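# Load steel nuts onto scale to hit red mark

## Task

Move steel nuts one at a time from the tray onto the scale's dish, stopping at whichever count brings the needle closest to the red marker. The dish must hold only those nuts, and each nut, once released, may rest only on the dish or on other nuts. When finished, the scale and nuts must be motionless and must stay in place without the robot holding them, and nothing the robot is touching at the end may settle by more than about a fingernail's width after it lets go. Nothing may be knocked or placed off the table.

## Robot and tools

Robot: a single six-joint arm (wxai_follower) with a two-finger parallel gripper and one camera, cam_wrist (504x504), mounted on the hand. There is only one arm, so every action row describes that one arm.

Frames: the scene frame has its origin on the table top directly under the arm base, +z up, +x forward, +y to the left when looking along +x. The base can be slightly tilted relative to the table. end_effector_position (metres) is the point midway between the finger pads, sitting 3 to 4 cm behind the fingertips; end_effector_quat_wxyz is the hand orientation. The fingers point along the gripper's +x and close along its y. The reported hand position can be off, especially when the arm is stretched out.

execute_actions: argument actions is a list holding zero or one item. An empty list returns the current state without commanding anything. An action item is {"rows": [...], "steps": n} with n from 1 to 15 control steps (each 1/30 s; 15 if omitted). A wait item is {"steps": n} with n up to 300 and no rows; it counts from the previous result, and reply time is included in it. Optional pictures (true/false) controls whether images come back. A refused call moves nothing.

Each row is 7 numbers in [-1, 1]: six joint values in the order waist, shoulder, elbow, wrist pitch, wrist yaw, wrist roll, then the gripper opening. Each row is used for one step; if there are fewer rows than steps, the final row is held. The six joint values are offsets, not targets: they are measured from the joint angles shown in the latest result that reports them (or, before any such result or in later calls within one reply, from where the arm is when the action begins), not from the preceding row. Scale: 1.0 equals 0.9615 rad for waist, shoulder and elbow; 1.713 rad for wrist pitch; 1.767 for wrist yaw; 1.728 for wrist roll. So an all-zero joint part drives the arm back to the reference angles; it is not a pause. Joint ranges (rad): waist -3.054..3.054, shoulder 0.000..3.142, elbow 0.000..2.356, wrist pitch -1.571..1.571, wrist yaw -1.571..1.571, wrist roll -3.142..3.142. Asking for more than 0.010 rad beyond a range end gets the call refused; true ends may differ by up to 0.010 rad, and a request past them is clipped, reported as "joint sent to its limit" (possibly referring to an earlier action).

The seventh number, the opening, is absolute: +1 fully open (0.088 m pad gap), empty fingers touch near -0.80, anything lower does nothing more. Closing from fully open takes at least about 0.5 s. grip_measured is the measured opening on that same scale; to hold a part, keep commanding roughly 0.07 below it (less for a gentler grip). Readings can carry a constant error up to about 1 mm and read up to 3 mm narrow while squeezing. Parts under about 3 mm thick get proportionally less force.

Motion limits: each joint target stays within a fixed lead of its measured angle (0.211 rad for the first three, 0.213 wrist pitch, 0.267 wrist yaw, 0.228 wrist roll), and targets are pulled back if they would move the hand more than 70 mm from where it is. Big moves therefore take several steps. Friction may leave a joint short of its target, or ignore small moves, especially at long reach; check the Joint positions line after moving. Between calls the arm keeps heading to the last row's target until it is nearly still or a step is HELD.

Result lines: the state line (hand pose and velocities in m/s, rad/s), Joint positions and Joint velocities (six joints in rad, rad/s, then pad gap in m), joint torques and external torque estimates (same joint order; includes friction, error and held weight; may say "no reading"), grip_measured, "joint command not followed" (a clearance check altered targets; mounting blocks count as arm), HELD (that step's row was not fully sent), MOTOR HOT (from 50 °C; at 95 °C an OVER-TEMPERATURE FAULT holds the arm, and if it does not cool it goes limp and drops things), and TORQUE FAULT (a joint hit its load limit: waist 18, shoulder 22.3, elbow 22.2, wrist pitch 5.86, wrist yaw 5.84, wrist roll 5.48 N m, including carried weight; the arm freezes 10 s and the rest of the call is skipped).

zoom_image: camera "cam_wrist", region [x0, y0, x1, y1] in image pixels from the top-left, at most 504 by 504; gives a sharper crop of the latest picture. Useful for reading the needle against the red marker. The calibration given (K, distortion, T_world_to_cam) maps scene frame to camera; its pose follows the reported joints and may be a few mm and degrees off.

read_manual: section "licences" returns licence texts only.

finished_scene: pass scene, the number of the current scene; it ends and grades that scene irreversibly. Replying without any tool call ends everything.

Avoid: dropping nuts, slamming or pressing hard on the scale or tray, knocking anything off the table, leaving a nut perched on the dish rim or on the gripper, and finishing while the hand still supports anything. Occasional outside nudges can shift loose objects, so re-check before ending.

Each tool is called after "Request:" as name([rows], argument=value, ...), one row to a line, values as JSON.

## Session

Request:
execute_actions(actions=[])

Scene clock: 0.00 s of 7600.00 s.
end_effector_position=(-0.0216, -0.5661, +0.3900) grip_measured=+0.823 end_effector_quat_wxyz=(+0.783, +0.108, -0.113, -0.603) end_effector_velocity=(-0.002, -0.001, +0.001) end_effector_angular_velocity=(-0.006, -0.000, -0.007)
Joint positions: [-2.676  0.968  1.038  1.467 -0.539  1.593  0.079]
Joint velocities: [ 0.002  0.002  0.002 -0.007  0.007 -0.007 -0.   ]
Joint torques (N m, as the arm reports them, + toward a larger angle): no reading
External joint torques (N m, as the arm's controller estimates them; a push from outside toward a larger angle lowers the number): no reading
Motor temperatures (°C, as the motors report them): [38 30 28 29 26 28]
Heat: hottest waist 38 °C (+0.0 °C/min).
camera_calibration (this result's frames):
cam_wrist: T_world_to_cam=[[-0.927682, -0.243035, -0.283442, -0.0355724], [0.178992, 0.376744, -0.90886, 0.601828], [0.32767, -0.893867, -0.305997, -0.300177], [0, 0, 0, 1]] pos_world=[-0.0423633, -0.503698, 0.445041]

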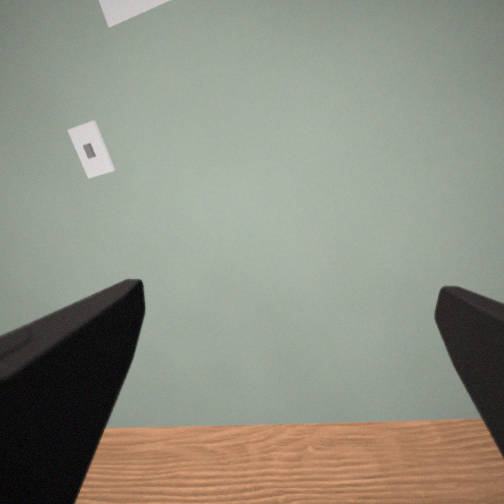

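Request:
execute_actions([
  {"rows":[[1,0,0,-0.2,0.3,-0.3,0.9]]},
], pictures=false)

Request:
execute_actions([
  {"rows":[[1,0,0,-0.1,0.1,-0.3,0.9]]},
], pictures=false)

Request:
execute_actions([
  {"rows":[[1,0,0,-0.1,0,0,0.9]]},
], pictures=false)

Request:
execute_actions([
  {"rows":[[1,0,0,-0.3,0,0,0.9]]},
], pictures=false)

Request:
execute_actions([
  {"steps":15},
], pictures=false)

Scene clock: 13.73 s of 7600.00 s.
end_effector_position=(-0.0242, -0.6017, +0.3501) grip_measured=+0.896 end_effector_quat_wxyz=(+0.678, +0.128, -0.299, -0.659) end_effector_velocity=(+0.220, -0.045, -0.118) end_effector_angular_velocity=(+0.154, -1.071, +0.615)
Joint positions: [-1.969  0.967  1.041  1.133 -0.028  1.095  0.083]
Joint velocities: [ 1.438 -0.002 -0.002 -0.066  0.11  -0.168  0.001]
Joint torques (N m, as the arm reports them, + toward a larger angle): [-0.95 -8.33  5.07  1.28  0.43 -0.15]
External joint torques (N m, as the arm's controller estimates them; a push from outside toward a larger angle lowers the number): [-0.11 -0.16 -0.72 -0.26  0.13 -0.11]
Motor temperatures (°C, as the motors report them): [38 30 29 29 27 28]
Heat: hottest waist 38 °C (+0.0 °C/min).
Steps of this call (steps 1 to 397: nothing new was sent; steps 398 to 412: all 15 steps of this action). Readings (joint positions):
398: [-2.647 0.966 1.038 1.437 -0.495 1.552]
399: [-2.596 0.963 1.040 1.385 -0.430 1.499]
401: [-2.498 0.963 1.042 1.288 -0.307 1.394]
405: [-2.307 0.967 1.041 1.177 -0.114 1.201]
412: the state above

Scene clock: 14.23 s of 7600.00 s.
end_effector_position=(+0.0892, -0.6052, +0.2947) grip_measured=+0.898 end_effector_quat_wxyz=(+0.683, +0.260, -0.262, -0.630) end_effector_velocity=(+0.316, +0.052, +0.022) end_effector_angular_velocity=(+0.140, -1.071, +0.783)
Joint positions: [-1.244  0.964  1.042  0.966  0.141  0.597  0.083]
Joint velocities: [ 1.468 -0.002 -0.002 -0.007  0.007 -0.154 -0.   ]
Joint torques (N m, as the arm reports them, + toward a larger angle): [ 0.51 -9.35  5.76  1.46  0.1  -0.09]
External joint torques (N m, as the arm's controller estimates them; a push from outside toward a larger angle lowers the number): [ 0.29 -0.04 -0.51 -0.34  0.23 -0.05]
Motor temperatures (°C, as the motors report them): [38 30 29 29 27 28]
Heat: hottest waist 38 °C (+0.0 °C/min).
Steps of this call (steps 1 to 15: all 15 steps of this action). Readings (joint positions):
1: [-1.919 0.966 1.041 1.105 0.001 1.050]
2: [-1.871 0.964 1.042 1.071 0.041 0.996]
4: [-1.776 0.964 1.042 1.022 0.086 0.891]
8: [-1.582 0.964 1.042 0.985 0.123 0.699]
15: the state above

Scene clock: 14.73 s of 7600.00 s.
end_effector_position=(+0.2453, -0.5434, +0.3259) grip_measured=+0.898 end_effector_quat_wxyz=(+0.684, +0.537, -0.302, -0.391) end_effector_velocity=(+0.224, +0.169, +0.223) end_effector_angular_velocity=(+0.147, -1.219, +0.779)
Joint positions: [-0.52   0.963  1.044  0.8    0.141  0.595  0.083]
Joint velocities: [ 1.453 -0.007  0.002 -0.007  0.007  0.007 -0.   ]
Joint torques (N m, as the arm reports them, + toward a larger angle): [ 2.06 -6.41  4.68  1.04 -0.57  0.01]
External joint torques (N m, as the arm's controller estimates them; a push from outside toward a larger angle lowers the number): [ 0.6  -0.01 -0.67 -0.34 -0.09  0.07]
Motor temperatures (°C, as the motors report them): [38 31 29 29 27 28]
Heat: hottest waist 38 °C (+0.0 °C/min).
Steps of this call (steps 1 to 15: all 15 steps of this action). Readings (joint positions):
1: [-1.195 0.964 1.043 0.940 0.141 0.595]
2: [-1.147 0.961 1.045 0.904 0.141 0.595]
4: [-1.052 0.961 1.045 0.854 0.141 0.595]
8: [-0.858 0.963 1.044 0.818 0.141 0.595]
15: the state above

Scene clock: 15.23 s of 7600.00 s.
end_effector_position=(+0.3537, -0.3708, +0.4198) grip_measured=+0.898 end_effector_quat_wxyz=(+0.674, +0.724, -0.142, -0.041) end_effector_velocity=(-0.010, +0.275, +0.357) end_effector_angular_velocity=(+0.105, -1.123, +0.938)
Joint positions: [0.201 0.962 1.047 0.309 0.141 0.595 0.083]
Joint velocities: [ 1.438  0.002 -0.007 -0.168 -0.022 -0.007  0.   ]
Joint torques (N m, as the arm reports them, + toward a larger angle): [ 3.03 -0.97  3.39  0.42 -0.66 -0.03]
External joint torques (N m, as the arm's controller estimates them; a push from outside toward a larger angle lowers the number): [ 0.55  0.05 -0.3  -0.4  -0.04  0.03]
Motor temperatures (°C, as the motors report them): [38 31 29 29 27 28]
Heat: hottest waist 38 °C (+0.0 °C/min).
Steps of this call (steps 1 to 15: all 15 steps of this action). Readings (joint positions):
1: [-0.472 0.962 1.045 0.770 0.141 0.595]
2: [-0.424 0.958 1.048 0.719 0.141 0.595]
4: [-0.328 0.957 1.048 0.622 0.141 0.595]
8: [-0.138 0.961 1.048 0.430 0.141 0.595]
15: the state above

Scene clock: 15.73 s of 7600.00 s.
end_effector_position=(+0.3428, -0.3288, +0.4789) grip_measured=+0.898 end_effector_quat_wxyz=(+0.653, +0.739, -0.151, +0.075) end_effector_velocity=(-0.003, +0.009, +0.004) end_effector_angular_velocity=(+0.004, -0.010, +0.034)
Joint positions: [0.436 0.962 1.047 0.289 0.139 0.595 0.083]
Joint velocities: [ 0.032 -0.007 -0.007 -0.022  0.007  0.007 -0.   ]
Joint torques (N m, as the arm reports them, + toward a larger angle): [ 2.88  1.4   2.63  0.25 -0.59  0.  ]
External joint torques (N m, as the arm's controller estimates them; a push from outside toward a larger angle lowers the number): [ 0.41  0.37 -0.35 -0.35  0.03  0.05]
Motor temperatures (°C, as the motors report them): [38 31 29 29 27 28]
Heat: hottest waist 38 °C (+0.0 °C/min).
Steps of this call (steps 1 to 15: the robot went on to your last target). Readings (joint positions):
1: [0.249 0.962 1.047 0.304 0.141 0.595]
2: [0.295 0.962 1.047 0.300 0.141 0.595]
4: [0.363 0.962 1.047 0.295 0.139 0.595]
8: [0.416 0.962 1.047 0.291 0.139 0.595]
15: the state above

Request:
execute_actions([
  {"rows":[[0.35,0.916,0.42,-0.99,0.346,-0.05,1]]},
], pictures=false)

Request:
execute_actions([
  {"steps":45},
])

Scene clock: 20.53 s of 7600.00 s.
end_effector_position=(+0.4237, -0.1371, +0.4791) grip_measured=+0.982 end_effector_quat_wxyz=(+0.795, +0.570, +0.201, +0.045) end_effector_velocity=(+0.058, +0.482, -0.195) end_effector_angular_velocity=(-1.203, +0.728, +1.132)
Joint positions: [ 0.759  1.533  1.427 -0.307  0.698  0.515  0.087]
Joint velocities: [ 0.081  0.979  0.1   -0.916  0.212 -0.007  0.   ]
Joint torques (N m, as the arm reports them, + toward a larger angle): [ 6.3   0.59  3.79  0.57 -0.26 -0.14]
External joint torques (N m, as the arm's controller estimates them; a push from outside toward a larger angle lowers the number): [ 0.83  0.52  0.17 -0.45  0.19 -0.09]
Motor temperatures (°C, as the motors report them): [38 30 29 29 27 28]
Heat: hottest waist 38 °C (+0.0 °C/min).
Steps of this call (steps 1 to 15: the robot went on to your last target; steps 16 to 129: nothing new was sent; steps 130 to 144: all 15 steps of this action). Readings (joint positions):
130: [0.464 0.985 1.072 0.248 0.193 0.582]
131: [0.511 1.020 1.123 0.203 0.258 0.565]
133: [0.609 1.115 1.233 0.110 0.373 0.542]
137: [0.725 1.296 1.382 -0.069 0.585 0.522]
144: the state above

Scene clock: 22.03 s of 7600.00 s.
end_effector_position=(+0.3084, -0.0369, +0.3188) grip_measured=+0.984 end_effector_quat_wxyz=(+0.786, +0.031, +0.598, +0.157) end_effector_velocity=(-0.000, +0.002, +0.001) end_effector_angular_velocity=(+0.008, -0.003, +0.006)
Joint positions: [ 0.773  1.838  1.447 -1.403  0.745  0.51   0.087]
Joint velocities: [ 0.002 -0.002 -0.002  0.007 -0.007 -0.007 -0.   ]
Joint torques (N m, as the arm reports them, + toward a larger angle): [ 6.84 -0.99  4.64  0.49  0.15  0.  ]
External joint torques (N m, as the arm's controller estimates them; a push from outside toward a larger angle lowers the number): [ 0.81  0.49  0.47 -0.33  0.19  0.01]
Motor temperatures (°C, as the motors report them): [38 30 29 29 27 28]
Heat: hottest waist 38 °C (+0.0 °C/min).
Steps of this call (steps 1 to 45: the robot went on to your last target). Readings (joint positions):
1: [0.761 1.566 1.430 -0.340 0.705 0.515]
2: [0.763 1.599 1.433 -0.372 0.711 0.514]
4: [0.767 1.665 1.437 -0.438 0.720 0.513]
8: [0.772 1.782 1.443 -0.619 0.733 0.512]
45: the state above
camera_calibration (this result's frames):
cam_wrist: T_world_to_cam=[[0.229268, -0.94792, -0.221096, -0.023748], [-0.965832, -0.249749, 0.0692371, 0.296851], [-0.12085, 0.197667, -0.972791, 0.434149], [0, 0, 0, 1]] pos_world=[0.34462, -0.03419, 0.396533]

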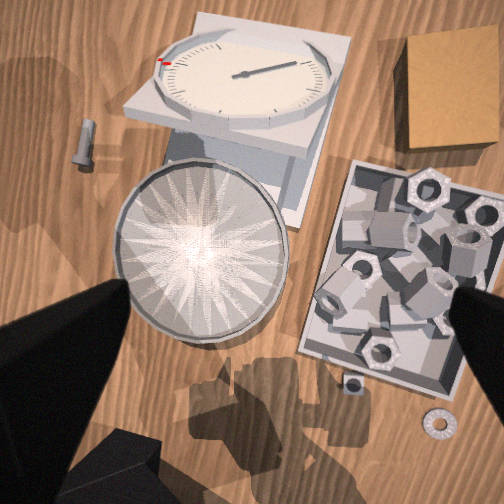

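Request:
execute_actions([
  {"rows":[[-0.514,-0.105,-0.377,0.175,0.134,-0.096,1]]},
], pictures=false)

Request:
execute_actions([
  {"steps":20},
])

Scene clock: 27.70 s of 7600.00 s.
end_effector_position=(+0.2995, -0.1058, +0.1551) grip_measured=+0.984 end_effector_quat_wxyz=(+0.715, +0.003, +0.699, +0.009) end_effector_velocity=(-0.021, -0.025, -0.034) end_effector_angular_velocity=(-0.027, +0.083, -0.046)
Joint positions: [ 0.302  1.746  1.101 -1.115  0.972  0.351  0.087]
Joint velocities: [-0.129 -0.066 -0.085  0.051  0.022 -0.051  0.   ]
Joint torques (N m, as the arm reports them, + toward a larger angle): [ 7.05 -3.42  2.64  0.36  0.17 -0.07]
External joint torques (N m, as the arm's controller estimates them; a push from outside toward a larger angle lowers the number): [ 0.61 -0.42 -0.72  0.1   0.18 -0.07]
Motor temperatures (°C, as the motors report them): [39 30 29 29 27 28]
Heat: hottest waist 39 °C (+2.2 °C/min).
Steps of this call (steps 1 to 15: the robot went on to your last target; steps 16 to 155: nothing new was sent; steps 156 to 170: all 15 steps of this action). Readings (joint positions):
156: [0.764 1.827 1.424 -1.367 0.774 0.483]
157: [0.738 1.811 1.389 -1.325 0.815 0.457]
159: [0.656 1.782 1.313 -1.252 0.878 0.418]
163: [0.485 1.760 1.181 -1.165 0.936 0.375]
170: the state above

Scene clock: 28.37 s of 7600.00 s.
end_effector_position=(+0.2972, -0.1084, +0.1500) grip_measured=+0.984 end_effector_quat_wxyz=(+0.711, +0.004, +0.703, +0.005) end_effector_velocity=(-0.002, +0.000, -0.001) end_effector_angular_velocity=(+0.005, +0.008, +0.012)
Joint positions: [ 0.284  1.742  1.091 -1.106  0.977  0.347  0.087]
Joint velocities: [-0.002 -0.002 -0.002 -0.007 -0.007 -0.007  0.   ]
Joint torques (N m, as the arm reports them, + toward a larger angle): [ 6.65 -3.68  2.76  0.32  0.14 -0.08]
External joint torques (N m, as the arm's controller estimates them; a push from outside toward a larger angle lowers the number): [ 0.46 -0.61 -0.5   0.1   0.14 -0.08]
Motor temperatures (°C, as the motors report them): [39 30 29 29 27 28]
Heat: hottest waist 39 °C (+2.1 °C/min).
Steps of this call (steps 1 to 20: the robot went on to your last target). Readings (joint positions):
1: [0.299 1.745 1.099 -1.113 0.973 0.350]
2: [0.296 1.743 1.097 -1.111 0.974 0.349]
4: [0.292 1.743 1.095 -1.109 0.975 0.348]
8: [0.287 1.743 1.092 -1.107 0.976 0.347]
20: the state above
camera_calibration (this result's frames):
cam_wrist: T_world_to_cam=[[0.0240658, -0.999705, -0.00328366, -0.103616], [-0.935748, -0.0236819, 0.351873, 0.253073], [-0.351847, -0.00539541, -0.936042, 0.323782], [0, 0, 0, 1]] pos_world=[0.353228, -0.0958453, 0.213684]

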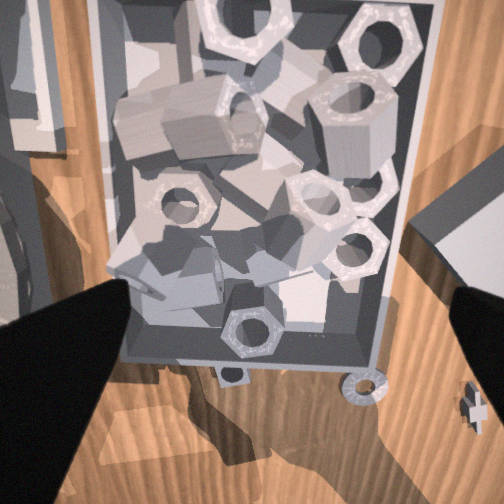

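Request:
execute_actions([
  {"rows":[[-0.03,0.02,0.03,0.02,0,-0.03,0.5],[-0.06,0.04,0.055,0.04,0.003,-0.06,0.05],[-0.09,0.06,0.08,0.06,0.006,-0.09,0.05],[-0.12,0.08,0.1,0.085,0.009,-0.12,0.05],[-0.15,0.095,0.115,0.11,0.012,-0.15,0.05],[-0.185,0.104,0.118,0.14,0.012,-0.18,0.05],[-0.224,0.104,0.118,0.173,0.012,-0.213,0.05]]},
], pictures=false)

Request:
execute_actions([
  {"steps":12},
])

Scene clock: 45.60 s of 7600.00 s.
end_effector_position=(+0.3465, -0.1358, +0.0980) grip_measured=+0.071 end_effector_quat_wxyz=(+0.709, +0.005, +0.705, -0.003) end_effector_velocity=(+0.021, +0.000, -0.006) end_effector_angular_velocity=(+0.005, -0.051, +0.044)
Joint positions: [ 0.08   1.831  1.197 -0.827  0.993 -0.002  0.042]
Joint velocities: [-0.017  0.022  0.017  0.125 -0.007 -0.154 -0.008]
Joint torques (N m, as the arm reports them, + toward a larger angle): [ 7.76 -3.49  3.22  0.23  0.11 -0.12]
External joint torques (N m, as the arm's controller estimates them; a push from outside toward a larger angle lowers the number): [ 0.66  0.99  0.33  0.04  0.13 -0.12]
Motor temperatures (°C, as the motors report them): [42 31 29 29 27 28]
Heat: hottest waist 42 °C (+5.3 °C/min).
Steps of this call (steps 1 to 15: the robot went on to your last target; steps 16 to 502: nothing new was sent; steps 503 to 517: all 15 steps of this action). Readings (joint positions):
503: [0.283 1.742 1.092 -1.103 0.977 0.338]
504: [0.276 1.747 1.097 -1.092 0.977 0.318]
506: [0.246 1.767 1.125 -1.047 0.978 0.256]
510: [0.147 1.813 1.180 -0.909 0.988 0.096]
517: the state above

Scene clock: 46.00 s of 7600.00 s.
end_effector_position=(+0.3486, -0.1366, +0.0965) grip_measured=+0.053 end_effector_quat_wxyz=(+0.710, +0.004, +0.704, -0.002) end_effector_velocity=(-0.002, +0.000, -0.001) end_effector_angular_velocity=(+0.007, +0.006, +0.027)
Joint positions: [ 0.075  1.833  1.2   -0.813  0.993 -0.018  0.042]
Joint velocities: [-0.002 -0.002 -0.002 -0.007 -0.007 -0.022 -0.   ]
Joint torques (N m, as the arm reports them, + toward a larger angle): [ 7.87 -3.56  3.52  0.32  0.14 -0.06]
External joint torques (N m, as the arm's controller estimates them; a push from outside toward a larger angle lowers the number): [ 0.75  0.89  0.63  0.12  0.15 -0.06]
Motor temperatures (°C, as the motors report them): [42 31 29 29 27 28]
Heat: hottest waist 42 °C (+5.2 °C/min).
Steps of this call (steps 1 to 12: the robot went on to your last target). Readings (joint positions):
1: [0.079 1.832 1.198 -0.823 0.993 -0.006]
2: [0.079 1.832 1.198 -0.821 0.993 -0.009]
4: [0.078 1.833 1.199 -0.817 0.993 -0.013]
8: [0.075 1.833 1.200 -0.814 0.993 -0.017]
12: the state above
camera_calibration (this result's frames):
cam_wrist: T_world_to_cam=[[0.0148009, -0.999869, 0.00657257, -0.130878], [-0.93517, -0.0115161, 0.354012, 0.320531], [-0.35389, -0.0113862, -0.935218, 0.291497], [0, 0, 0, 1]] pos_world=[0.404846, -0.123851, 0.160002]

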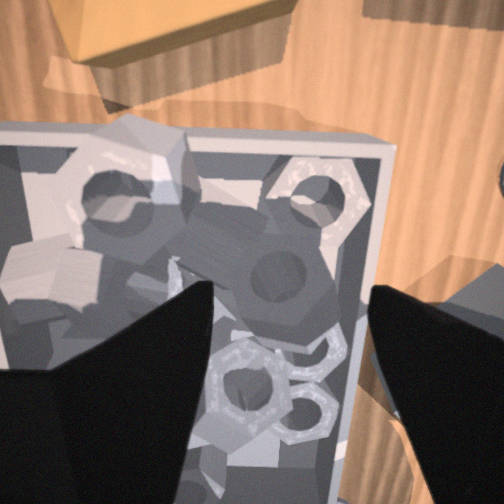

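Request:
execute_actions([
  {"rows":[[0,0.015,0,0,0,-0.08,-0.02],[0,0.018,0,0,0,-0.14,-0.02],[-0.008,0.02,-0.008,0.012,0,-0.15,-0.02],[-0.017,0.021,-0.015,0.024,0,-0.16,-0.02],[-0.026,0.022,-0.022,0.036,0,-0.17,-0.02],[-0.035,0.023,-0.029,0.048,0,-0.18,-0.02],[-0.044,0.024,-0.036,0.06,0,-0.187,-0.02],[-0.053,0.024,-0.043,0.073,0,-0.194,-0.02]]},
], pictures=false)

Request:
execute_actions([
  {"steps":6},
])

Scene clock: 58.27 s of 7600.00 s.
end_effector_position=(+0.3501, -0.1358, +0.0778) grip_measured=-0.016 end_effector_quat_wxyz=(+0.705, -0.085, +0.699, +0.081) end_effector_velocity=(+0.006, +0.000, -0.003) end_effector_angular_velocity=(+0.003, -0.025, +0.059)
Joint positions: [ 0.031  1.848  1.166 -0.699  0.993 -0.341  0.038]
Joint velocities: [-0.007 -0.002 -0.012  0.066 -0.007 -0.11  -0.   ]
Joint torques (N m, as the arm reports them, + toward a larger angle): [ 7.77 -3.66  2.38  0.27 -0.04 -0.02]
External joint torques (N m, as the arm's controller estimates them; a push from outside toward a larger angle lowers the number): [ 0.64  1.01 -0.39  0.06 -0.01 -0.01]
Motor temperatures (°C, as the motors report them): [44 31 29 29 27 28]
Heat: hottest waist 44 °C (+6.2 °C/min).
Steps of this call (steps 1 to 30: the robot went on to your last target; steps 31 to 353: nothing new was sent; steps 354 to 368: all 15 steps of this action). Readings (joint positions):
354: [0.075 1.834 1.200 -0.812 0.993 -0.044]
355: [0.075 1.835 1.200 -0.812 0.993 -0.090]
357: [0.074 1.838 1.199 -0.803 0.993 -0.172]
361: [0.056 1.845 1.184 -0.746 0.993 -0.280]
368: the state above

Scene clock: 58.47 s of 7600.00 s.
end_effector_position=(+0.3506, -0.1357, +0.0774) grip_measured=-0.017 end_effector_quat_wxyz=(+0.706, -0.087, +0.699, +0.082) end_effector_velocity=(-0.002, +0.002, -0.002) end_effector_angular_velocity=(+0.007, +0.003, +0.023)
Joint positions: [ 0.03   1.848  1.165 -0.692  0.993 -0.349  0.038]
Joint velocities: [-0.002 -0.002 -0.012  0.007 -0.007 -0.022 -0.001]
Joint torques (N m, as the arm reports them, + toward a larger angle): [ 7.74 -3.76  2.15  0.29 -0.04  0.04]
External joint torques (N m, as the arm's controller estimates them; a push from outside toward a larger angle lowers the number): [ 0.59  0.85 -0.53  0.1  -0.01  0.04]
Motor temperatures (°C, as the motors report them): [44 31 29 29 27 28]
Heat: hottest waist 44 °C (+6.2 °C/min).
Steps of this call (steps 1 to 6: the robot went on to your last target). Readings (joint positions):
1: [0.030 1.848 1.166 -0.697 0.993 -0.343]
2: [0.030 1.848 1.166 -0.695 0.993 -0.345]
4: [0.030 1.848 1.166 -0.693 0.993 -0.348]
6: the state above
camera_calibration (this result's frames):
cam_wrist: T_world_to_cam=[[0.25875, -0.965808, 0.0162358, -0.211585], [-0.904624, -0.236396, 0.354645, 0.287885], [-0.338681, -0.106452, -0.93486, 0.25604], [0, 0, 0, 1]] pos_world=[0.401891, -0.10904, 0.1407]

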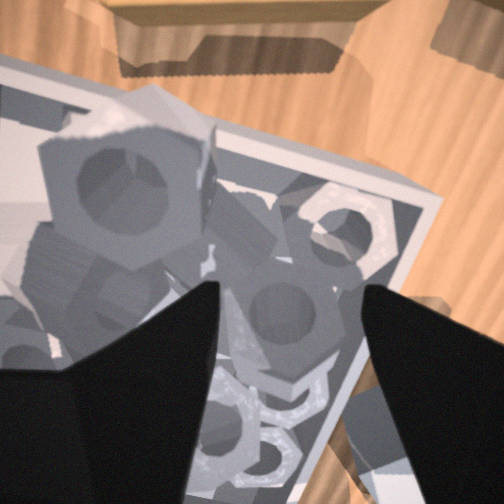

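Request:
execute_actions([
  {"rows":[[0.005,0.008,-0.012,0,-0.003,0,-0.05],[0.005,0.01,-0.016,0.003,-0.003,0,-0.07],[-0.002,0.011,-0.021,0.011,-0.003,-0.005,-0.08],[-0.009,0.011,-0.026,0.019,-0.003,-0.01,-0.08],[-0.016,0.011,-0.031,0.027,-0.003,-0.015,-0.08],[-0.023,0.012,-0.036,0.035,-0.003,-0.02,-0.08],[-0.03,0.012,-0.041,0.043,-0.003,-0.024,-0.08]],"steps":13},
], pictures=false)

Request:
execute_actions([
  {"rows":[[-0.008,0,0,0,0,0,-0.12],[-0.008,0,0,0,0,0,-0.16],[-0.008,0,0,0,0,0,-0.2],[-0.008,0,0,0,0,0,-0.25],[-0.008,0,0,0,0,0,-0.34],[-0.008,0,0,0,0,0,-0.34],[0,0,0,0,0,0,-0.34],[0,0,0,0,0,0,-0.34],[0.015,0,0.014,-0.02,0,0.015,-0.34],[0.03,0,0.027,-0.04,0,0.03,-0.34],[0.045,0,0.04,-0.06,0,0.045,-0.34]]},
], pictures=false)

Request:
execute_actions([
  {"steps":8},
])

Scene clock: 71.53 s of 7600.00 s.
end_effector_position=(+0.3480, -0.1337, +0.0676) grip_measured=-0.075 end_effector_quat_wxyz=(+0.705, -0.088, +0.699, +0.081) end_effector_velocity=(+0.000, +0.000, -0.002) end_effector_angular_velocity=(-0.009, -0.009, +0.017)
Joint positions: [ 0.009  1.851  1.133 -0.629  0.992 -0.385  0.035]
Joint velocities: [-0.002 -0.002 -0.017  0.037  0.007 -0.037 -0.001]
Joint torques (N m, as the arm reports them, + toward a larger angle): [ 7.71 -3.56  2.27  0.37 -0.15 -0.08]
External joint torques (N m, as the arm's controller estimates them; a push from outside toward a larger angle lowers the number): [ 0.68  1.19 -0.44  0.14 -0.14 -0.09]
Motor temperatures (°C, as the motors report them): [45 31 29 29 27 28]
Heat: hottest waist 45 °C (+7.1 °C/min).
Steps of this call (steps 1 to 30: the robot went on to your last target; steps 31 to 379: nothing new was sent; steps 380 to 392: all 13 steps of this action). Readings (joint positions):
380: [0.030 1.848 1.164 -0.691 0.993 -0.351]
381: [0.030 1.848 1.162 -0.690 0.993 -0.351]
383: [0.031 1.848 1.157 -0.682 0.993 -0.354]
387: [0.020 1.850 1.141 -0.647 0.993 -0.374]
392: the state above

Scene clock: 72.03 s of 7600.00 s.
end_effector_position=(+0.3486, -0.1308, +0.0796) grip_measured=-0.245 end_effector_quat_wxyz=(+0.705, -0.085, +0.699, +0.085) end_effector_velocity=(+0.012, +0.012, +0.042) end_effector_angular_velocity=(+0.024, -0.043, -0.001)
Joint positions: [ 0.042  1.851  1.159 -0.707  0.99  -0.325  0.027]
Joint velocities: [ 0.12   0.002  0.081 -0.183 -0.007  0.154  0.   ]
Joint torques (N m, as the arm reports them, + toward a larger angle): [ 8.12 -4.9   3.55 -0.22  0.06  0.2 ]
External joint torques (N m, as the arm's controller estimates them; a push from outside toward a larger angle lowers the number): [ 1.33 -0.5   0.98 -0.37  0.08  0.19]
Motor temperatures (°C, as the motors report them): [45 31 29 29 27 28]
Heat: hottest waist 45 °C (+7.1 °C/min).
Steps of this call (steps 1 to 15: all 15 steps of this action). Readings (joint positions):
1: [0.009 1.851 1.133 -0.628 0.992 -0.385]
2: [0.009 1.851 1.133 -0.628 0.992 -0.385]
4: [0.010 1.851 1.133 -0.628 0.990 -0.385]
8: [0.011 1.851 1.133 -0.628 0.990 -0.385]
15: the state above

Scene clock: 72.30 s of 7600.00 s.
end_effector_position=(+0.3482, -0.1305, +0.0821) grip_measured=-0.245 end_effector_quat_wxyz=(+0.704, -0.085, +0.700, +0.085) end_effector_velocity=(-0.007, +0.001, +0.001) end_effector_angular_velocity=(+0.009, +0.023, +0.033)
Joint positions: [ 0.049  1.851  1.166 -0.726  0.99  -0.311  0.027]
Joint velocities: [ 0.002 -0.002  0.002 -0.051 -0.007  0.007  0.   ]
Joint torques (N m, as the arm reports them, + toward a larger angle): [ 8.69 -4.89  3.39 -0.07  0.    0.11]
External joint torques (N m, as the arm's controller estimates them; a push from outside toward a larger angle lowers the number): [ 1.55 -0.35  0.69 -0.24  0.03  0.11]
Motor temperatures (°C, as the motors report them): [45 31 29 29 27 28]
Heat: hottest waist 45 °C (+7.1 °C/min).
Steps of this call (steps 1 to 8: the robot went on to your last target). Readings (joint positions):
1: [0.046 1.851 1.162 -0.712 0.990 -0.322]
2: [0.048 1.851 1.163 -0.716 0.990 -0.319]
4: [0.049 1.851 1.165 -0.721 0.990 -0.315]
8: the state above
camera_calibration (this result's frames):
cam_wrist: T_world_to_cam=[[0.261699, -0.965107, 0.00906603, -0.206348], [-0.902452, -0.241357, 0.356829, 0.283716], [-0.34219, -0.101563, -0.934126, 0.262003], [0, 0, 0, 1]] pos_world=[0.399696, -0.104061, 0.145376]

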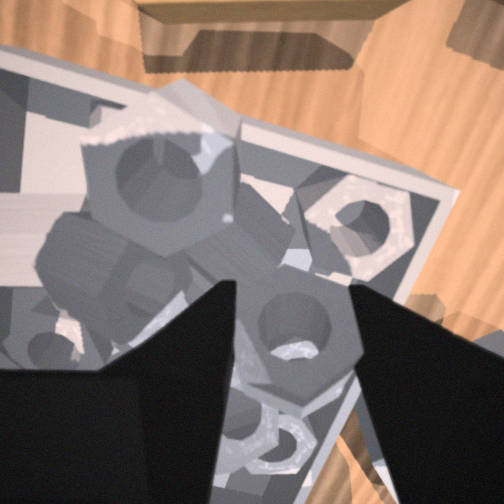

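Request:
execute_actions([
  {"rows":[[0.025,0,0.015,-0.025,0,0.03,-0.33],[0.05,0,0.03,-0.05,0,0.06,-0.33],[0.075,0,0.045,-0.075,0,0.09,-0.33],[0.1,0,0.06,-0.1,0,0.12,-0.33],[0.125,0,0.075,-0.125,0,0.15,-0.33],[0.15,0,0.09,-0.15,0,0.18,-0.33],[0.18,0.01,0.1,-0.175,0,0.21,-0.33],[0.21,0.02,0.11,-0.2,0,0.24,-0.33],[0.24,0.04,0.12,-0.22,-0.005,0.27,-0.33],[0.27,0.06,0.13,-0.234,-0.01,0.3,-0.33],[0.31,0.09,0.14,-0.234,-0.015,0.33,-0.33],[0.35,0.13,0.15,-0.234,-0.02,0.36,-0.33],[0.39,0.18,0.16,-0.234,-0.03,0.39,-0.33],[0.43,0.23,0.17,-0.234,-0.04,0.42,-0.33],[0.626,0.7,0.257,-0.234,-0.092,0.6,-0.33]]},
], pictures=false)

Request:
execute_actions([
  {"steps":27},
])

Request:
execute_actions([
  {"rows":[[-0.01,0.004,-0.01,0.011,0.003,-0.007,-0.33],[-0.02,0.007,-0.02,0.022,0.006,-0.014,-0.33],[-0.03,0.009,-0.03,0.033,0.009,-0.02,-0.33],[-0.039,0.011,-0.039,0.045,0.012,-0.027,-0.33],[-0.048,0.013,-0.048,0.056,0.015,-0.033,-0.33],[-0.057,0.015,-0.057,0.067,0.018,-0.04,-0.33],[-0.066,0.017,-0.067,0.078,0.02,-0.047,-0.33],[-0.075,0.019,-0.076,0.09,0.023,-0.053,-0.33],[-0.085,0.021,-0.086,0.101,0.026,-0.06,-0.33]]},
])

Scene clock: 98.23 s of 7600.00 s.
end_effector_position=(+0.3540, -0.0605, +0.1708) grip_measured=-0.245 end_effector_quat_wxyz=(+0.732, -0.025, +0.679, +0.056) end_effector_velocity=(+0.031, +0.479, +0.186) end_effector_angular_velocity=(+0.656, -0.115, +0.194)
Joint positions: [ 0.37   1.976  1.314 -1.094  0.949  0.279  0.027]
Joint velocities: [ 0.969  0.989  0.452 -0.183 -0.755  0.989 -0.   ]
Joint torques (N m, as the arm reports them, + toward a larger angle): [ 9.4  -2.91  3.99  0.09 -0.26  0.13]
External joint torques (N m, as the arm's controller estimates them; a push from outside toward a larger angle lowers the number): [ 1.63  1.31  0.25 -0.36 -0.32  0.1 ]
Motor temperatures (°C, as the motors report them): [49 32 30 29 26 28]
Heat: hottest waist 49 °C (+8.1 °C/min).
Steps of this call (steps 1 to 30: the robot went on to your last target; steps 31 to 763: nothing new was sent; steps 764 to 778: all 15 steps of this action). Readings (joint positions):
764: [0.051 1.851 1.168 -0.736 0.990 -0.299]
765: [0.056 1.851 1.172 -0.753 0.990 -0.279]
767: [0.079 1.851 1.185 -0.802 0.990 -0.220]
771: [0.165 1.853 1.231 -0.940 0.990 -0.051]
778: the state above

Scene clock: 99.13 s of 7600.00 s.
end_effector_position=(+0.2985, +0.1164, +0.1614) grip_measured=-0.245 end_effector_quat_wxyz=(+0.701, -0.075, +0.706, +0.067) end_effector_velocity=(-0.002, -0.005, -0.003) end_effector_angular_velocity=(-0.019, +0.011, +0.023)
Joint positions: [ 0.649  2.516  1.407 -1.124  0.829  0.723  0.027]
Joint velocities: [-0.007  0.002 -0.002 -0.022  0.007 -0.007 -0.   ]
Joint torques (N m, as the arm reports them, + toward a larger angle): [ 9.16 -4.66  4.59 -0.15  0.02  0.1 ]
External joint torques (N m, as the arm's controller estimates them; a push from outside toward a larger angle lowers the number): [ 1.51  0.98  0.62 -0.34 -0.03  0.1 ]
Motor temperatures (°C, as the motors report them): [49 32 30 29 26 28]
Heat: hottest waist 49 °C (+8.1 °C/min).
Steps of this call (steps 1 to 27: the robot went on to your last target). Readings (joint positions):
1: [0.403 2.010 1.327 -1.096 0.927 0.314]
2: [0.435 2.045 1.340 -1.099 0.911 0.350]
4: [0.501 2.113 1.362 -1.107 0.889 0.425]
8: [0.607 2.274 1.399 -1.115 0.855 0.601]
27: the state above
camera_calibration (this result's frames):
cam_wrist: T_world_to_cam=[[0.22251, -0.974766, 0.0179243, 0.0556266], [-0.907082, -0.200251, 0.370272, 0.26462], [-0.357339, -0.098648, -0.92875, 0.347457], [0, 0, 0, 1]] pos_world=[0.351814, 0.141489, 0.223722]

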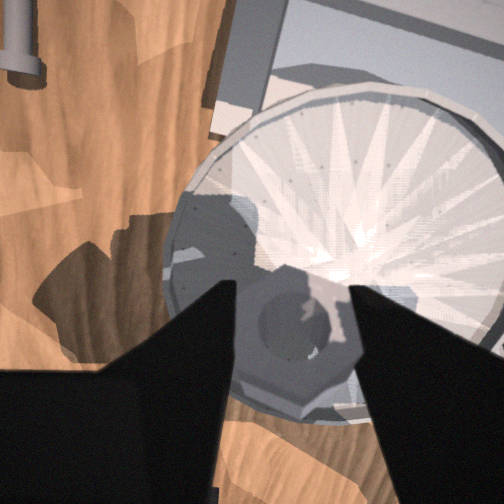

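Scene clock: 99.63 s of 7600.00 s.
end_effector_position=(+0.2996, +0.1176, +0.1261) grip_measured=-0.245 end_effector_quat_wxyz=(+0.699, -0.072, +0.708, +0.069) end_effector_velocity=(+0.003, +0.004, -0.008) end_effector_angular_velocity=(+0.013, -0.033, +0.013)
Joint positions: [ 0.571  2.53   1.333 -0.965  0.867  0.628  0.027]
Joint velocities: [-0.012 -0.002 -0.037  0.095  0.022 -0.066 -0.   ]
Joint torques (N m, as the arm reports them, + toward a larger angle): [ 9.23 -4.8   3.3   0.23  0.31 -0.08]
External joint torques (N m, as the arm's controller estimates them; a push from outside toward a larger angle lowers the number): [ 1.16  0.91 -0.41  0.01  0.28 -0.08]
Motor temperatures (°C, as the motors report them): [49 32 30 29 26 28]
Heat: hottest waist 49 °C (+8.0 °C/min).
Steps of this call (steps 1 to 15: all 15 steps of this action). Readings (joint positions):
1: [0.648 2.516 1.407 -1.124 0.829 0.722]
2: [0.648 2.516 1.406 -1.119 0.829 0.719]
4: [0.640 2.516 1.398 -1.092 0.834 0.705]
8: [0.608 2.520 1.369 -1.030 0.851 0.667]
15: the state above
camera_calibration (this result's frames):
cam_wrist: T_world_to_cam=[[0.221477, -0.975097, 0.0115636, 0.0582954], [-0.904959, -0.2011, 0.374978, 0.277738], [-0.363315, -0.0935138, -0.926961, 0.316185], [0, 0, 0, 1]] pos_world=[0.353305, 0.142264, 0.188272]

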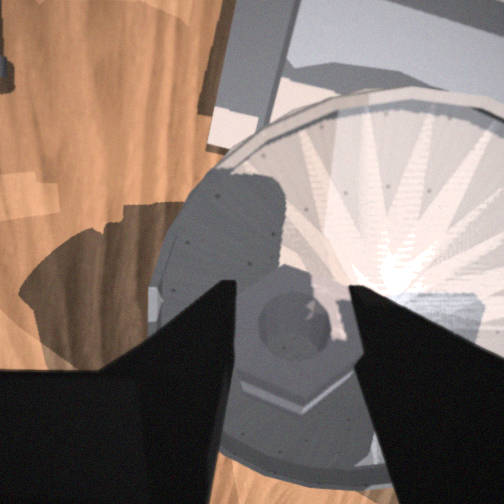

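Request:
execute_actions([
  {"rows":[[-0.01,0.004,-0.014,0.016,0.006,-0.01,-0.33],[-0.016,0.007,-0.02,0.023,0.008,-0.014,-0.33],[-0.024,0.01,-0.028,0.032,0.01,-0.02,-0.33]],"steps":12},
], pictures=false)

Scene clock: 103.50 s of 7600.00 s.
end_effector_position=(+0.3005, +0.1178, +0.1172) grip_measured=-0.245 end_effector_quat_wxyz=(+0.701, -0.071, +0.707, +0.069) end_effector_velocity=(+0.002, +0.002, -0.001) end_effector_angular_velocity=(+0.015, -0.003, -0.011)
Joint positions: [ 0.55   2.532  1.313 -0.915  0.879  0.597  0.027]
Joint velocities: [-0.002 -0.002 -0.002  0.022 -0.007 -0.007  0.   ]
Joint torques (N m, as the arm reports them, + toward a larger angle): [ 8.98 -4.96  3.09  0.23  0.23  0.01]
External joint torques (N m, as the arm's controller estimates them; a push from outside toward a larger angle lowers the number): [ 1.14  0.53 -0.36  0.03  0.2   0.01]
Motor temperatures (°C, as the motors report them): [49 32 30 29 26 28]
Heat: hottest waist 49 °C (+8.1 °C/min).
Steps of this call (steps 1 to 30: the robot went on to your last target; steps 31 to 104: nothing new was sent; steps 105 to 116: all 12 steps of this action). Readings (joint positions):
105: [0.569 2.530 1.329 -0.951 0.871 0.620]
106: [0.568 2.530 1.328 -0.946 0.872 0.617]
108: [0.563 2.530 1.322 -0.932 0.875 0.608]
112: [0.551 2.532 1.314 -0.919 0.878 0.600]
116: the state above

Request:
execute_actions([
  {"rows":[[-0.008,0.004,-0.01,0.008,0.003,-0.005,-0.33],[-0.013,0.007,-0.015,0.014,0.005,-0.008,-0.33],[-0.019,0.009,-0.021,0.021,0.007,-0.012,-0.33]],"steps":12},
], pictures=false)

Scene clock: 108.20 s of 7600.00 s.
end_effector_position=(+0.3010, +0.1185, +0.1131) grip_measured=-0.245 end_effector_quat_wxyz=(+0.703, -0.070, +0.705, +0.070) end_effector_velocity=(-0.005, -0.002, +0.000) end_effector_angular_velocity=(-0.006, +0.015, +0.044)
Joint positions: [ 0.541  2.532  1.301 -0.884  0.886  0.58   0.027]
Joint velocities: [ 0.002 -0.002 -0.007 -0.022 -0.007 -0.022  0.   ]
Joint torques (N m, as the arm reports them, + toward a larger angle): [ 8.26 -4.77  2.93  0.34  0.24 -0.05]
External joint torques (N m, as the arm's controller estimates them; a push from outside toward a larger angle lowers the number): [ 0.37  0.68 -0.47  0.13  0.23 -0.05]
Motor temperatures (°C, as the motors report them): [50 32 29 29 26 28]
Heat: hottest waist 50 °C (+8.1 °C/min). Fold the arm in close to its base before you think long.
MOTOR HOT: a motor reached 50 °C. Now the hottest motor, joint 1 (waist), reports 50 °C. The temperature limit of the motors' drives, at which the controller stops the arm, is 95 °C. To cool a motor, set the load down, stop pushing, or move to a pose that needs little force.
Steps of this call (steps 1 to 15: the robot went on to your last target; steps 16 to 129: nothing new was sent; steps 130 to 141: all 12 steps of this action). Readings (joint positions):
130: [0.550 2.532 1.312 -0.911 0.880 0.595]
131: [0.549 2.532 1.310 -0.908 0.881 0.593]
133: [0.545 2.532 1.306 -0.896 0.883 0.587]
137: [0.541 2.532 1.302 -0.887 0.884 0.582]
141: the state above

Request:
execute_actions([
  {"rows":[[0.004,0,0,0,0,0,-0.23],[0.004,0,0,0,0,0,-0.19],[0.004,0,0,0,0,0,-0.14],[0.004,0,0,0,0,0,-0.08],[0.004,0,0,0,0,0,-0.04],[0.004,0,0,0,0,0,-0.04],[0.02,0,0.022,-0.022,-0.005,0.01,-0.04],[0.04,-0.01,0.044,-0.045,-0.01,0.02,-0.04],[0.055,-0.03,0.065,-0.07,-0.01,0.02,-0.04],[0.06,-0.06,0.08,-0.09,-0.01,0,-0.04],[0.055,-0.1,0.09,-0.11,0,-0.03,-0.04],[0.04,-0.15,0.1,-0.13,0.01,-0.06,-0.04],[0.02,-0.2,0.104,-0.15,0.02,-0.09,-0.04],[0,-0.25,0.104,-0.17,0.03,-0.12,-0.04],[-0.17,-0.504,0.104,-0.19,0.05,-0.3,-0.04]]},
], pictures=false)

Request:
execute_actions([
  {"steps":16},
], pictures=false)

Request:
execute_actions([
  {"rows":[[-0.04,-0.008,0,0.025,0.005,-0.02,-0.02],[-0.08,-0.008,0,0.05,0.01,-0.04,-0.02],[-0.12,-0.008,0,0.075,0.015,-0.06,-0.02],[-0.165,-0.008,0,0.105,0.015,-0.085,-0.02],[-0.21,-0.008,0,0.133,0.015,-0.11,-0.02]]},
], pictures=false)

Request:
execute_actions([
  {"steps":10},
])

Scene clock: 126.97 s of 7600.00 s.
end_effector_position=(+0.3223, +0.0793, +0.1591) grip_measured=-0.051 end_effector_quat_wxyz=(+0.708, -0.123, +0.686, +0.112) end_effector_velocity=(+0.213, -0.370, +0.120) end_effector_angular_velocity=(+0.069, -0.149, +0.110)
Joint positions: [ 0.574  2.404  1.37  -1.087  0.901  0.464  0.036]
Joint velocities: [-0.466 -1.048  0.212 -0.505  0.3   -0.945  0.003]
Joint torques (N m, as the arm reports them, + toward a larger angle): [ 3.59 -5.26  3.94 -0.14  0.4   0.02]
External joint torques (N m, as the arm's controller estimates them; a push from outside toward a larger angle lowers the number): [-0.46 -1.3   0.65 -0.32  0.26  0.  ]
Motor temperatures (°C, as the motors report them): [50 32 29 29 26 28]
Heat: hottest waist 50 °C (+5.0 °C/min). Fold the arm in close to its base before you think long.
MOTOR HOT: still on. Now the hottest motor, joint 1 (waist), reports 50 °C; a drive's own limit is 95 °C.
Steps of this call (steps 1 to 15: the robot went on to your last target; steps 16 to 548: nothing new was sent; steps 549 to 563: all 15 steps of this action). Readings (joint positions):
549: [0.542 2.532 1.300 -0.883 0.886 0.579]
550: [0.542 2.532 1.300 -0.883 0.886 0.579]
552: [0.544 2.532 1.300 -0.883 0.886 0.579]
556: [0.550 2.532 1.308 -0.905 0.885 0.587]
563: the state above

Scene clock: 127.50 s of 7600.00 s.
end_effector_position=(+0.3604, -0.0561, +0.1751) grip_measured=-0.042 end_effector_quat_wxyz=(+0.708, -0.145, +0.676, +0.144) end_effector_velocity=(-0.008, -0.006, -0.005) end_effector_angular_velocity=(-0.014, +0.042, +0.113)
Joint positions: [ 0.387  2.057  1.405 -1.205  0.969  0.074  0.037]
Joint velocities: [-0.017 -0.002 -0.002 -0.051 -0.007 -0.081 -0.   ]
Joint torques (N m, as the arm reports them, + toward a larger angle): [ 8.83 -5.06  3.08 -0.07  0.13 -0.03]
External joint torques (N m, as the arm's controller estimates them; a push from outside toward a larger angle lowers the number): [ 1.   -0.78 -0.45 -0.35  0.11 -0.03]
Motor temperatures (°C, as the motors report them): [50 32 29 29 26 28]
Heat: hottest waist 50 °C (+5.0 °C/min). Fold the arm in close to its base before you think long.
MOTOR HOT: still on. Now the hottest motor, joint 1 (waist), reports 50 °C; a drive's own limit is 95 °C.
Steps of this call (steps 1 to 16: the robot went on to your last target). Readings (joint positions):
1: [0.553 2.368 1.378 -1.103 0.913 0.431]
2: [0.527 2.333 1.385 -1.118 0.923 0.396]
4: [0.472 2.261 1.391 -1.147 0.939 0.317]
8: [0.401 2.119 1.396 -1.188 0.961 0.156]
16: the state above

Scene clock: 128.00 s of 7600.00 s.
end_effector_position=(+0.3828, -0.0884, +0.1170) grip_measured=-0.023 end_effector_quat_wxyz=(+0.701, -0.105, +0.697, +0.109) end_effector_velocity=(+0.005, -0.001, -0.001) end_effector_angular_velocity=(-0.004, -0.019, +0.034)
Joint positions: [ 0.192  2.054  1.405 -0.987  0.991 -0.108  0.038]
Joint velocities: [-0.002 -0.002 -0.002  0.037  0.007 -0.066  0.   ]
Joint torques (N m, as the arm reports them, + toward a larger angle): [ 9.49 -5.49  3.    0.33  0.14  0.02]
External joint torques (N m, as the arm's controller estimates them; a push from outside toward a larger angle lowers the number): [ 1.29 -0.67 -0.08  0.14  0.15  0.02]
Motor temperatures (°C, as the motors report them): [50 32 29 29 26 28]
Heat: hottest waist 50 °C (+5.0 °C/min). Fold the arm in close to its base before you think long.
MOTOR HOT: still on. Now the hottest motor, joint 1 (waist), reports 50 °C; a drive's own limit is 95 °C.
Steps of this call (steps 1 to 15: all 15 steps of this action). Readings (joint positions):
1: [0.385 2.056 1.405 -1.202 0.969 0.066]
2: [0.377 2.056 1.405 -1.185 0.969 0.053]
4: [0.341 2.055 1.405 -1.128 0.977 0.010]
8: [0.226 2.055 1.405 -1.030 0.989 -0.072]
15: the state above

Scene clock: 128.33 s of 7600.00 s.
end_effector_position=(+0.3838, -0.0882, +0.1169) grip_measured=-0.022 end_effector_quat_wxyz=(+0.702, -0.105, +0.696, +0.109) end_effector_velocity=(-0.005, -0.001, -0.002) end_effector_angular_velocity=(+0.004, +0.019, +0.037)
Joint positions: [ 0.192  2.054  1.405 -0.98   0.991 -0.114  0.038]
Joint velocities: [-0.007 -0.002 -0.002 -0.022 -0.007 -0.022 -0.   ]
Joint torques (N m, as the arm reports them, + toward a larger angle): [ 9.24 -5.7   3.17  0.28  0.16 -0.02]
External joint torques (N m, as the arm's controller estimates them; a push from outside toward a larger angle lowers the number): [ 0.89 -0.94  0.14  0.09  0.19 -0.02]
Motor temperatures (°C, as the motors report them): [50 32 29 29 26 28]
Heat: hottest waist 50 °C (+5.1 °C/min). Fold the arm in close to its base before you think long.
MOTOR HOT: still on. Now the hottest motor, joint 1 (waist), reports 50 °C; a drive's own limit is 95 °C.
Steps of this call (steps 1 to 10: the robot went on to your last target). Readings (joint positions):
1: [0.192 2.054 1.405 -0.985 0.991 -0.110]
2: [0.192 2.054 1.405 -0.984 0.991 -0.111]
4: [0.192 2.054 1.405 -0.982 0.991 -0.112]
8: [0.192 2.054 1.405 -0.980 0.991 -0.113]
10: the state above
camera_calibration (this result's frames):
cam_wrist: T_world_to_cam=[[0.320822, -0.947134, 0.00322433, -0.19561], [-0.886111, -0.298946, 0.354174, 0.302539], [-0.334486, -0.116484, -0.935174, 0.306814], [0, 0, 0, 1]] pos_world=[0.433464, -0.0590873, 0.180404]

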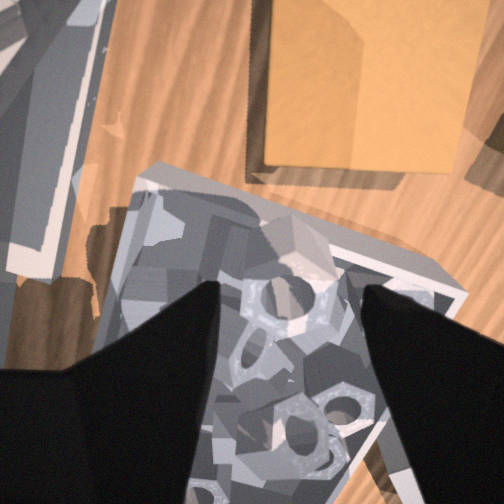

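Request:
execute_actions([
  {"rows":[[-0.008,0,-0.012,0.011,0,0.03,-0.04],[-0.016,0,-0.02,0.022,0,0.035,-0.04],[-0.024,0,-0.028,0.033,0,0.03,-0.04],[-0.032,0.002,-0.036,0.043,0,0.024,-0.04],[-0.04,0.003,-0.044,0.054,0.002,0.017,-0.04],[-0.047,0.004,-0.052,0.065,0.003,0.01,-0.04],[-0.055,0.005,-0.06,0.075,0.004,0.004,-0.04],[-0.063,0.006,-0.068,0.086,0.004,-0.003,-0.04],[-0.071,0.007,-0.076,0.097,0.004,-0.009,-0.04]]},
])

Request:
execute_actions([
  {"rows":[[-0.004,0,-0.004,0.005,0,0,-0.1],[-0.004,0,-0.004,0.005,0,0,-0.15],[-0.004,0,-0.004,0.005,0,0,-0.2],[-0.004,0,-0.004,0.005,0,0,-0.25],[-0.004,0,-0.004,0.005,0,0,-0.34],[-0.004,0,-0.004,0.005,0,0,-0.34],[0,0,0,0,0,0,-0.34],[0,0,0,0,0,0,-0.34],[0.015,0,0.015,-0.02,0,0.015,-0.34],[0.03,0,0.029,-0.04,0,0.03,-0.34],[0.045,0,0.043,-0.06,0,0.045,-0.34]]},
], pictures=false)

Request:
execute_actions([
  {"steps":8},
])

Scene clock: 143.37 s of 7600.00 s.
end_effector_position=(+0.3830, -0.0886, +0.0898) grip_measured=-0.037 end_effector_quat_wxyz=(+0.705, -0.070, +0.702, +0.074) end_effector_velocity=(+0.002, +0.000, -0.006) end_effector_angular_velocity=(-0.006, -0.021, -0.017)
Joint positions: [ 0.13   2.054  1.342 -0.827  0.993 -0.122  0.037]
Joint velocities: [-0.012 -0.007 -0.032  0.081  0.007 -0.037 -0.001]
Joint torques (N m, as the arm reports them, + toward a larger angle): [ 9.28 -4.5   2.42  0.27  0.19 -0.07]
External joint torques (N m, as the arm's controller estimates them; a push from outside toward a larger angle lowers the number): [ 0.81  0.58 -0.51  0.06  0.21 -0.07]
Motor temperatures (°C, as the motors report them): [51 33 29 29 26 28]
Heat: hottest waist 51 °C (+4.0 °C/min). Fold the arm in close to its base before you think long.
MOTOR HOT: still on. Now the hottest motor, joint 1 (waist), reports 51 °C; a drive's own limit is 95 °C.
Steps of this call (steps 1 to 15: the robot went on to your last target; steps 16 to 436: nothing new was sent; steps 437 to 451: all 15 steps of this action). Readings (joint positions):
437: [0.191 2.054 1.405 -0.977 0.991 -0.108]
438: [0.191 2.054 1.404 -0.970 0.991 -0.096]
440: [0.186 2.054 1.396 -0.948 0.991 -0.084]
444: [0.161 2.054 1.370 -0.889 0.991 -0.094]
451: the state above
camera_calibration (this result's frames):
cam_wrist: T_world_to_cam=[[0.224256, -0.974525, 0.00313636, -0.161115], [-0.910446, -0.20836, 0.357316, 0.328451], [-0.34756, -0.0829857, -0.933978, 0.289061], [0, 0, 0, 1]] pos_world=[0.435634, -0.064586, 0.153121]

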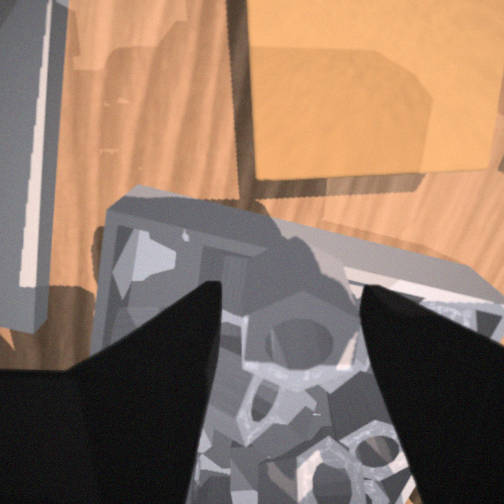

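Scene clock: 143.87 s of 7600.00 s.
end_effector_position=(+0.3828, -0.0871, +0.1037) grip_measured=-0.275 end_effector_quat_wxyz=(+0.706, -0.070, +0.701, +0.074) end_effector_velocity=(+0.015, +0.012, +0.055) end_effector_angular_velocity=(+0.029, -0.068, -0.017)
Joint positions: [ 0.164  2.054  1.37  -0.905  0.993 -0.063  0.026]
Joint velocities: [ 0.134  0.002  0.11  -0.183 -0.022  0.154 -0.   ]
Joint torques (N m, as the arm reports them, + toward a larger angle): [ 9.34 -4.98  3.23 -0.27  0.    0.15]
External joint torques (N m, as the arm's controller estimates them; a push from outside toward a larger angle lowers the number): [ 1.53 -0.35  0.47 -0.41  0.03  0.15]
Motor temperatures (°C, as the motors report them): [51 33 29 29 26 28]
Heat: hottest waist 51 °C (+4.0 °C/min). Fold the arm in close to its base before you think long.
MOTOR HOT: still on. Now the hottest motor, joint 1 (waist), reports 51 °C; a drive's own limit is 95 °C.
Steps of this call (steps 1 to 15: all 15 steps of this action). Readings (joint positions):
1: [0.130 2.054 1.342 -0.826 0.993 -0.122]
2: [0.130 2.054 1.342 -0.824 0.993 -0.122]
4: [0.130 2.054 1.342 -0.823 0.993 -0.122]
8: [0.131 2.054 1.342 -0.822 0.993 -0.122]
15: the state above

Scene clock: 144.13 s of 7600.00 s.
end_effector_position=(+0.3824, -0.0871, +0.1068) grip_measured=-0.275 end_effector_quat_wxyz=(+0.705, -0.070, +0.701, +0.074) end_effector_velocity=(-0.001, -0.002, +0.001) end_effector_angular_velocity=(+0.006, +0.010, +0.002)
Joint positions: [ 0.171  2.054  1.377 -0.925  0.993 -0.048  0.026]
Joint velocities: [-0.002 -0.002  0.007 -0.022 -0.007  0.007 -0.   ]
Joint torques (N m, as the arm reports them, + toward a larger angle): [ 9.81 -5.06  3.74 -0.1  -0.02  0.07]
External joint torques (N m, as the arm's controller estimates them; a push from outside toward a larger angle lowers the number): [ 1.58 -0.21  0.72 -0.3  -0.01  0.07]
Motor temperatures (°C, as the motors report them): [51 33 29 29 26 28]
Heat: hottest waist 51 °C (+4.1 °C/min). Fold the arm in close to its base before you think long.
MOTOR HOT: still on. Now the hottest motor, joint 1 (waist), reports 51 °C; a drive's own limit is 95 °C.
Steps of this call (steps 1 to 8: the robot went on to your last target). Readings (joint positions):
1: [0.168 2.054 1.373 -0.910 0.993 -0.059]
2: [0.170 2.054 1.375 -0.914 0.993 -0.056]
4: [0.171 2.054 1.376 -0.920 0.993 -0.052]
8: the state above
camera_calibration (this result's frames):
cam_wrist: T_world_to_cam=[[0.225813, -0.974165, 0.00315891, -0.160073], [-0.910159, -0.209818, 0.357193, 0.321838], [-0.347302, -0.0835341, -0.934025, 0.304735], [0, 0, 0, 1]] pos_world=[0.434905, -0.0629545, 0.170177]

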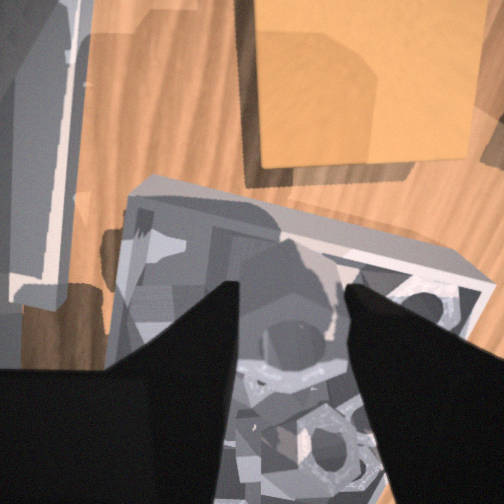

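Request:
execute_actions(actions=[])

Scene clock: 186.50 s of 7600.00 s.
end_effector_position=(+0.3823, -0.0873, +0.1070) grip_measured=-0.275 end_effector_quat_wxyz=(+0.705, -0.070, +0.702, +0.074) end_effector_velocity=(-0.007, +0.001, -0.002) end_effector_angular_velocity=(+0.018, +0.029, +0.049)
Joint positions: [ 0.171  2.054  1.378 -0.927  0.993 -0.047  0.026]
Joint velocities: [-0.007 -0.002 -0.002 -0.037 -0.022 -0.022  0.   ]
Joint torques (N m, as the arm reports them, + toward a larger angle): [10.13 -5.14  3.52 -0.15 -0.02  0.11]
External joint torques (N m, as the arm's controller estimates them; a push from outside toward a larger angle lowers the number): [ 1.9  -0.39  0.61 -0.33  0.01  0.11]
Motor temperatures (°C, as the motors report them): [56 33 30 29 26 28]
Heat: hottest waist 56 °C (+6.1 °C/min). Fold the arm in close to its base before you think long.
MOTOR HOT: still on. Now the hottest motor, joint 1 (waist), reports 56 °C; a drive's own limit is 95 °C.
Steps of this call (steps 1 to 30: the robot went on to your last target; steps 31 to 1271: nothing new was sent). Readings (joint positions):
1: [0.171 2.054 1.377 -0.926 0.993 -0.048]
2: [0.171 2.054 1.377 -0.926 0.993 -0.048]
4: [0.171 2.054 1.378 -0.926 0.993 -0.047]
8: [0.171 2.054 1.378 -0.927 0.993 -0.047]
1271: the state above
The arm was judged still, so your last target was given up. Only a new action makes it travel on or press farther. Fingers that are still opening or closing keep moving.
camera_calibration (this result's frames):
cam_wrist: T_world_to_cam=[[0.224894, -0.974378, 0.00310932, -0.159954], [-0.910134, -0.208925, 0.35778, 0.321723], [-0.347964, -0.0832927, -0.933801, 0.305091], [0, 0, 0, 1]] pos_world=[0.434944, -0.0632278, 0.170286]

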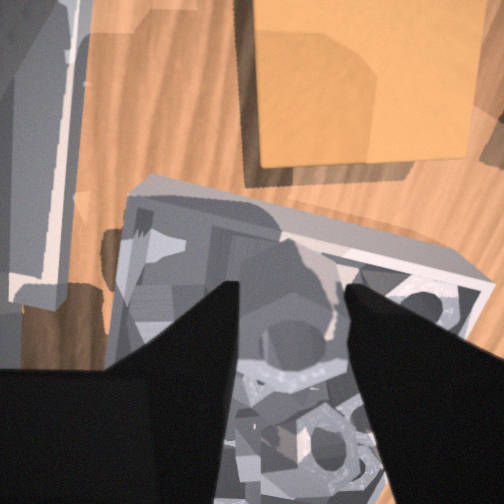

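Request:
execute_actions([
  {"rows":[[0.03,-0.01,-0.01,-0.02,0,0.03,-0.35],[0.06,-0.02,-0.02,-0.04,0,0.06,-0.35],[0.09,-0.03,-0.04,-0.06,-0.01,0.1,-0.35],[0.12,-0.04,-0.06,-0.07,-0.01,0.14,-0.35],[0.15,-0.05,-0.08,-0.09,-0.01,0.18,-0.35],[0.18,-0.06,-0.1,-0.1,-0.015,0.22,-0.35],[0.21,-0.08,-0.12,-0.12,-0.02,0.26,-0.35],[0.24,-0.09,-0.135,-0.135,-0.02,0.29,-0.35],[0.262,-0.1,-0.15,-0.148,-0.021,0.32,-0.35]]},
], pictures=false)

Request:
execute_actions([
  {"steps":15},
], pictures=false)

Scene clock: 197.70 s of 7600.00 s.
end_effector_position=(+0.3289, -0.0538, +0.1730) grip_measured=-0.275 end_effector_quat_wxyz=(+0.723, -0.018, +0.690, +0.023) end_effector_velocity=(-0.032, -0.011, +0.006) end_effector_angular_velocity=(-0.005, +0.055, -0.209)
Joint positions: [ 0.414  1.97   1.248 -1.163  0.962  0.467  0.026]
Joint velocities: [ 0.027 -0.061 -0.066 -0.125 -0.022  0.33   0.   ]
Joint torques (N m, as the arm reports them, + toward a larger angle): [ 8.04 -4.58  3.08 -0.05 -0.13  0.1 ]
External joint torques (N m, as the arm's controller estimates them; a push from outside toward a larger angle lowers the number): [ 1.04 -1.11 -0.48 -0.35 -0.17  0.09]
Motor temperatures (°C, as the motors report them): [57 33 30 29 26 28]
Heat: hottest waist 57 °C (+6.0 °C/min). Fold the arm in close to its base before you think long.
MOTOR HOT: still on. Now the hottest motor, joint 1 (waist), reports 57 °C; a drive's own limit is 95 °C.
Steps of this call (steps 1 to 321: nothing new was sent; steps 322 to 336: all 15 steps of this action). Readings (joint positions):
322: [0.172 2.054 1.378 -0.931 0.993 -0.038]
323: [0.178 2.054 1.378 -0.944 0.993 -0.017]
325: [0.205 2.045 1.364 -0.981 0.993 0.053]
329: [0.310 2.011 1.306 -1.072 0.975 0.257]
336: the state above

Scene clock: 198.20 s of 7600.00 s.
end_effector_position=(+0.3252, -0.0545, +0.1742) grip_measured=-0.275 end_effector_quat_wxyz=(+0.722, -0.012, +0.691, +0.015) end_effector_velocity=(-0.002, -0.002, -0.001) end_effector_angular_velocity=(-0.010, +0.004, +0.001)
Joint positions: [ 0.421  1.965  1.24  -1.178  0.961  0.504  0.026]
Joint velocities: [-0.002 -0.002 -0.007 -0.007  0.007  0.007  0.   ]
Joint torques (N m, as the arm reports them, + toward a larger angle): [ 8.63 -4.34  3.11 -0.14 -0.14  0.1 ]
External joint torques (N m, as the arm's controller estimates them; a push from outside toward a larger angle lowers the number): [ 1.49 -0.84 -0.42 -0.4  -0.17  0.1 ]
Motor temperatures (°C, as the motors report them): [57 33 30 29 26 28]
Heat: hottest waist 57 °C (+6.1 °C/min). Fold the arm in close to its base before you think long.
MOTOR HOT: still on. Now the hottest motor, joint 1 (waist), reports 57 °C; a drive's own limit is 95 °C.
Steps of this call (steps 1 to 15: the robot went on to your last target). Readings (joint positions):
1: [0.415 1.969 1.246 -1.167 0.962 0.476]
2: [0.415 1.968 1.244 -1.170 0.962 0.483]
4: [0.416 1.966 1.242 -1.173 0.962 0.492]
8: [0.419 1.965 1.240 -1.177 0.961 0.500]
15: the state above


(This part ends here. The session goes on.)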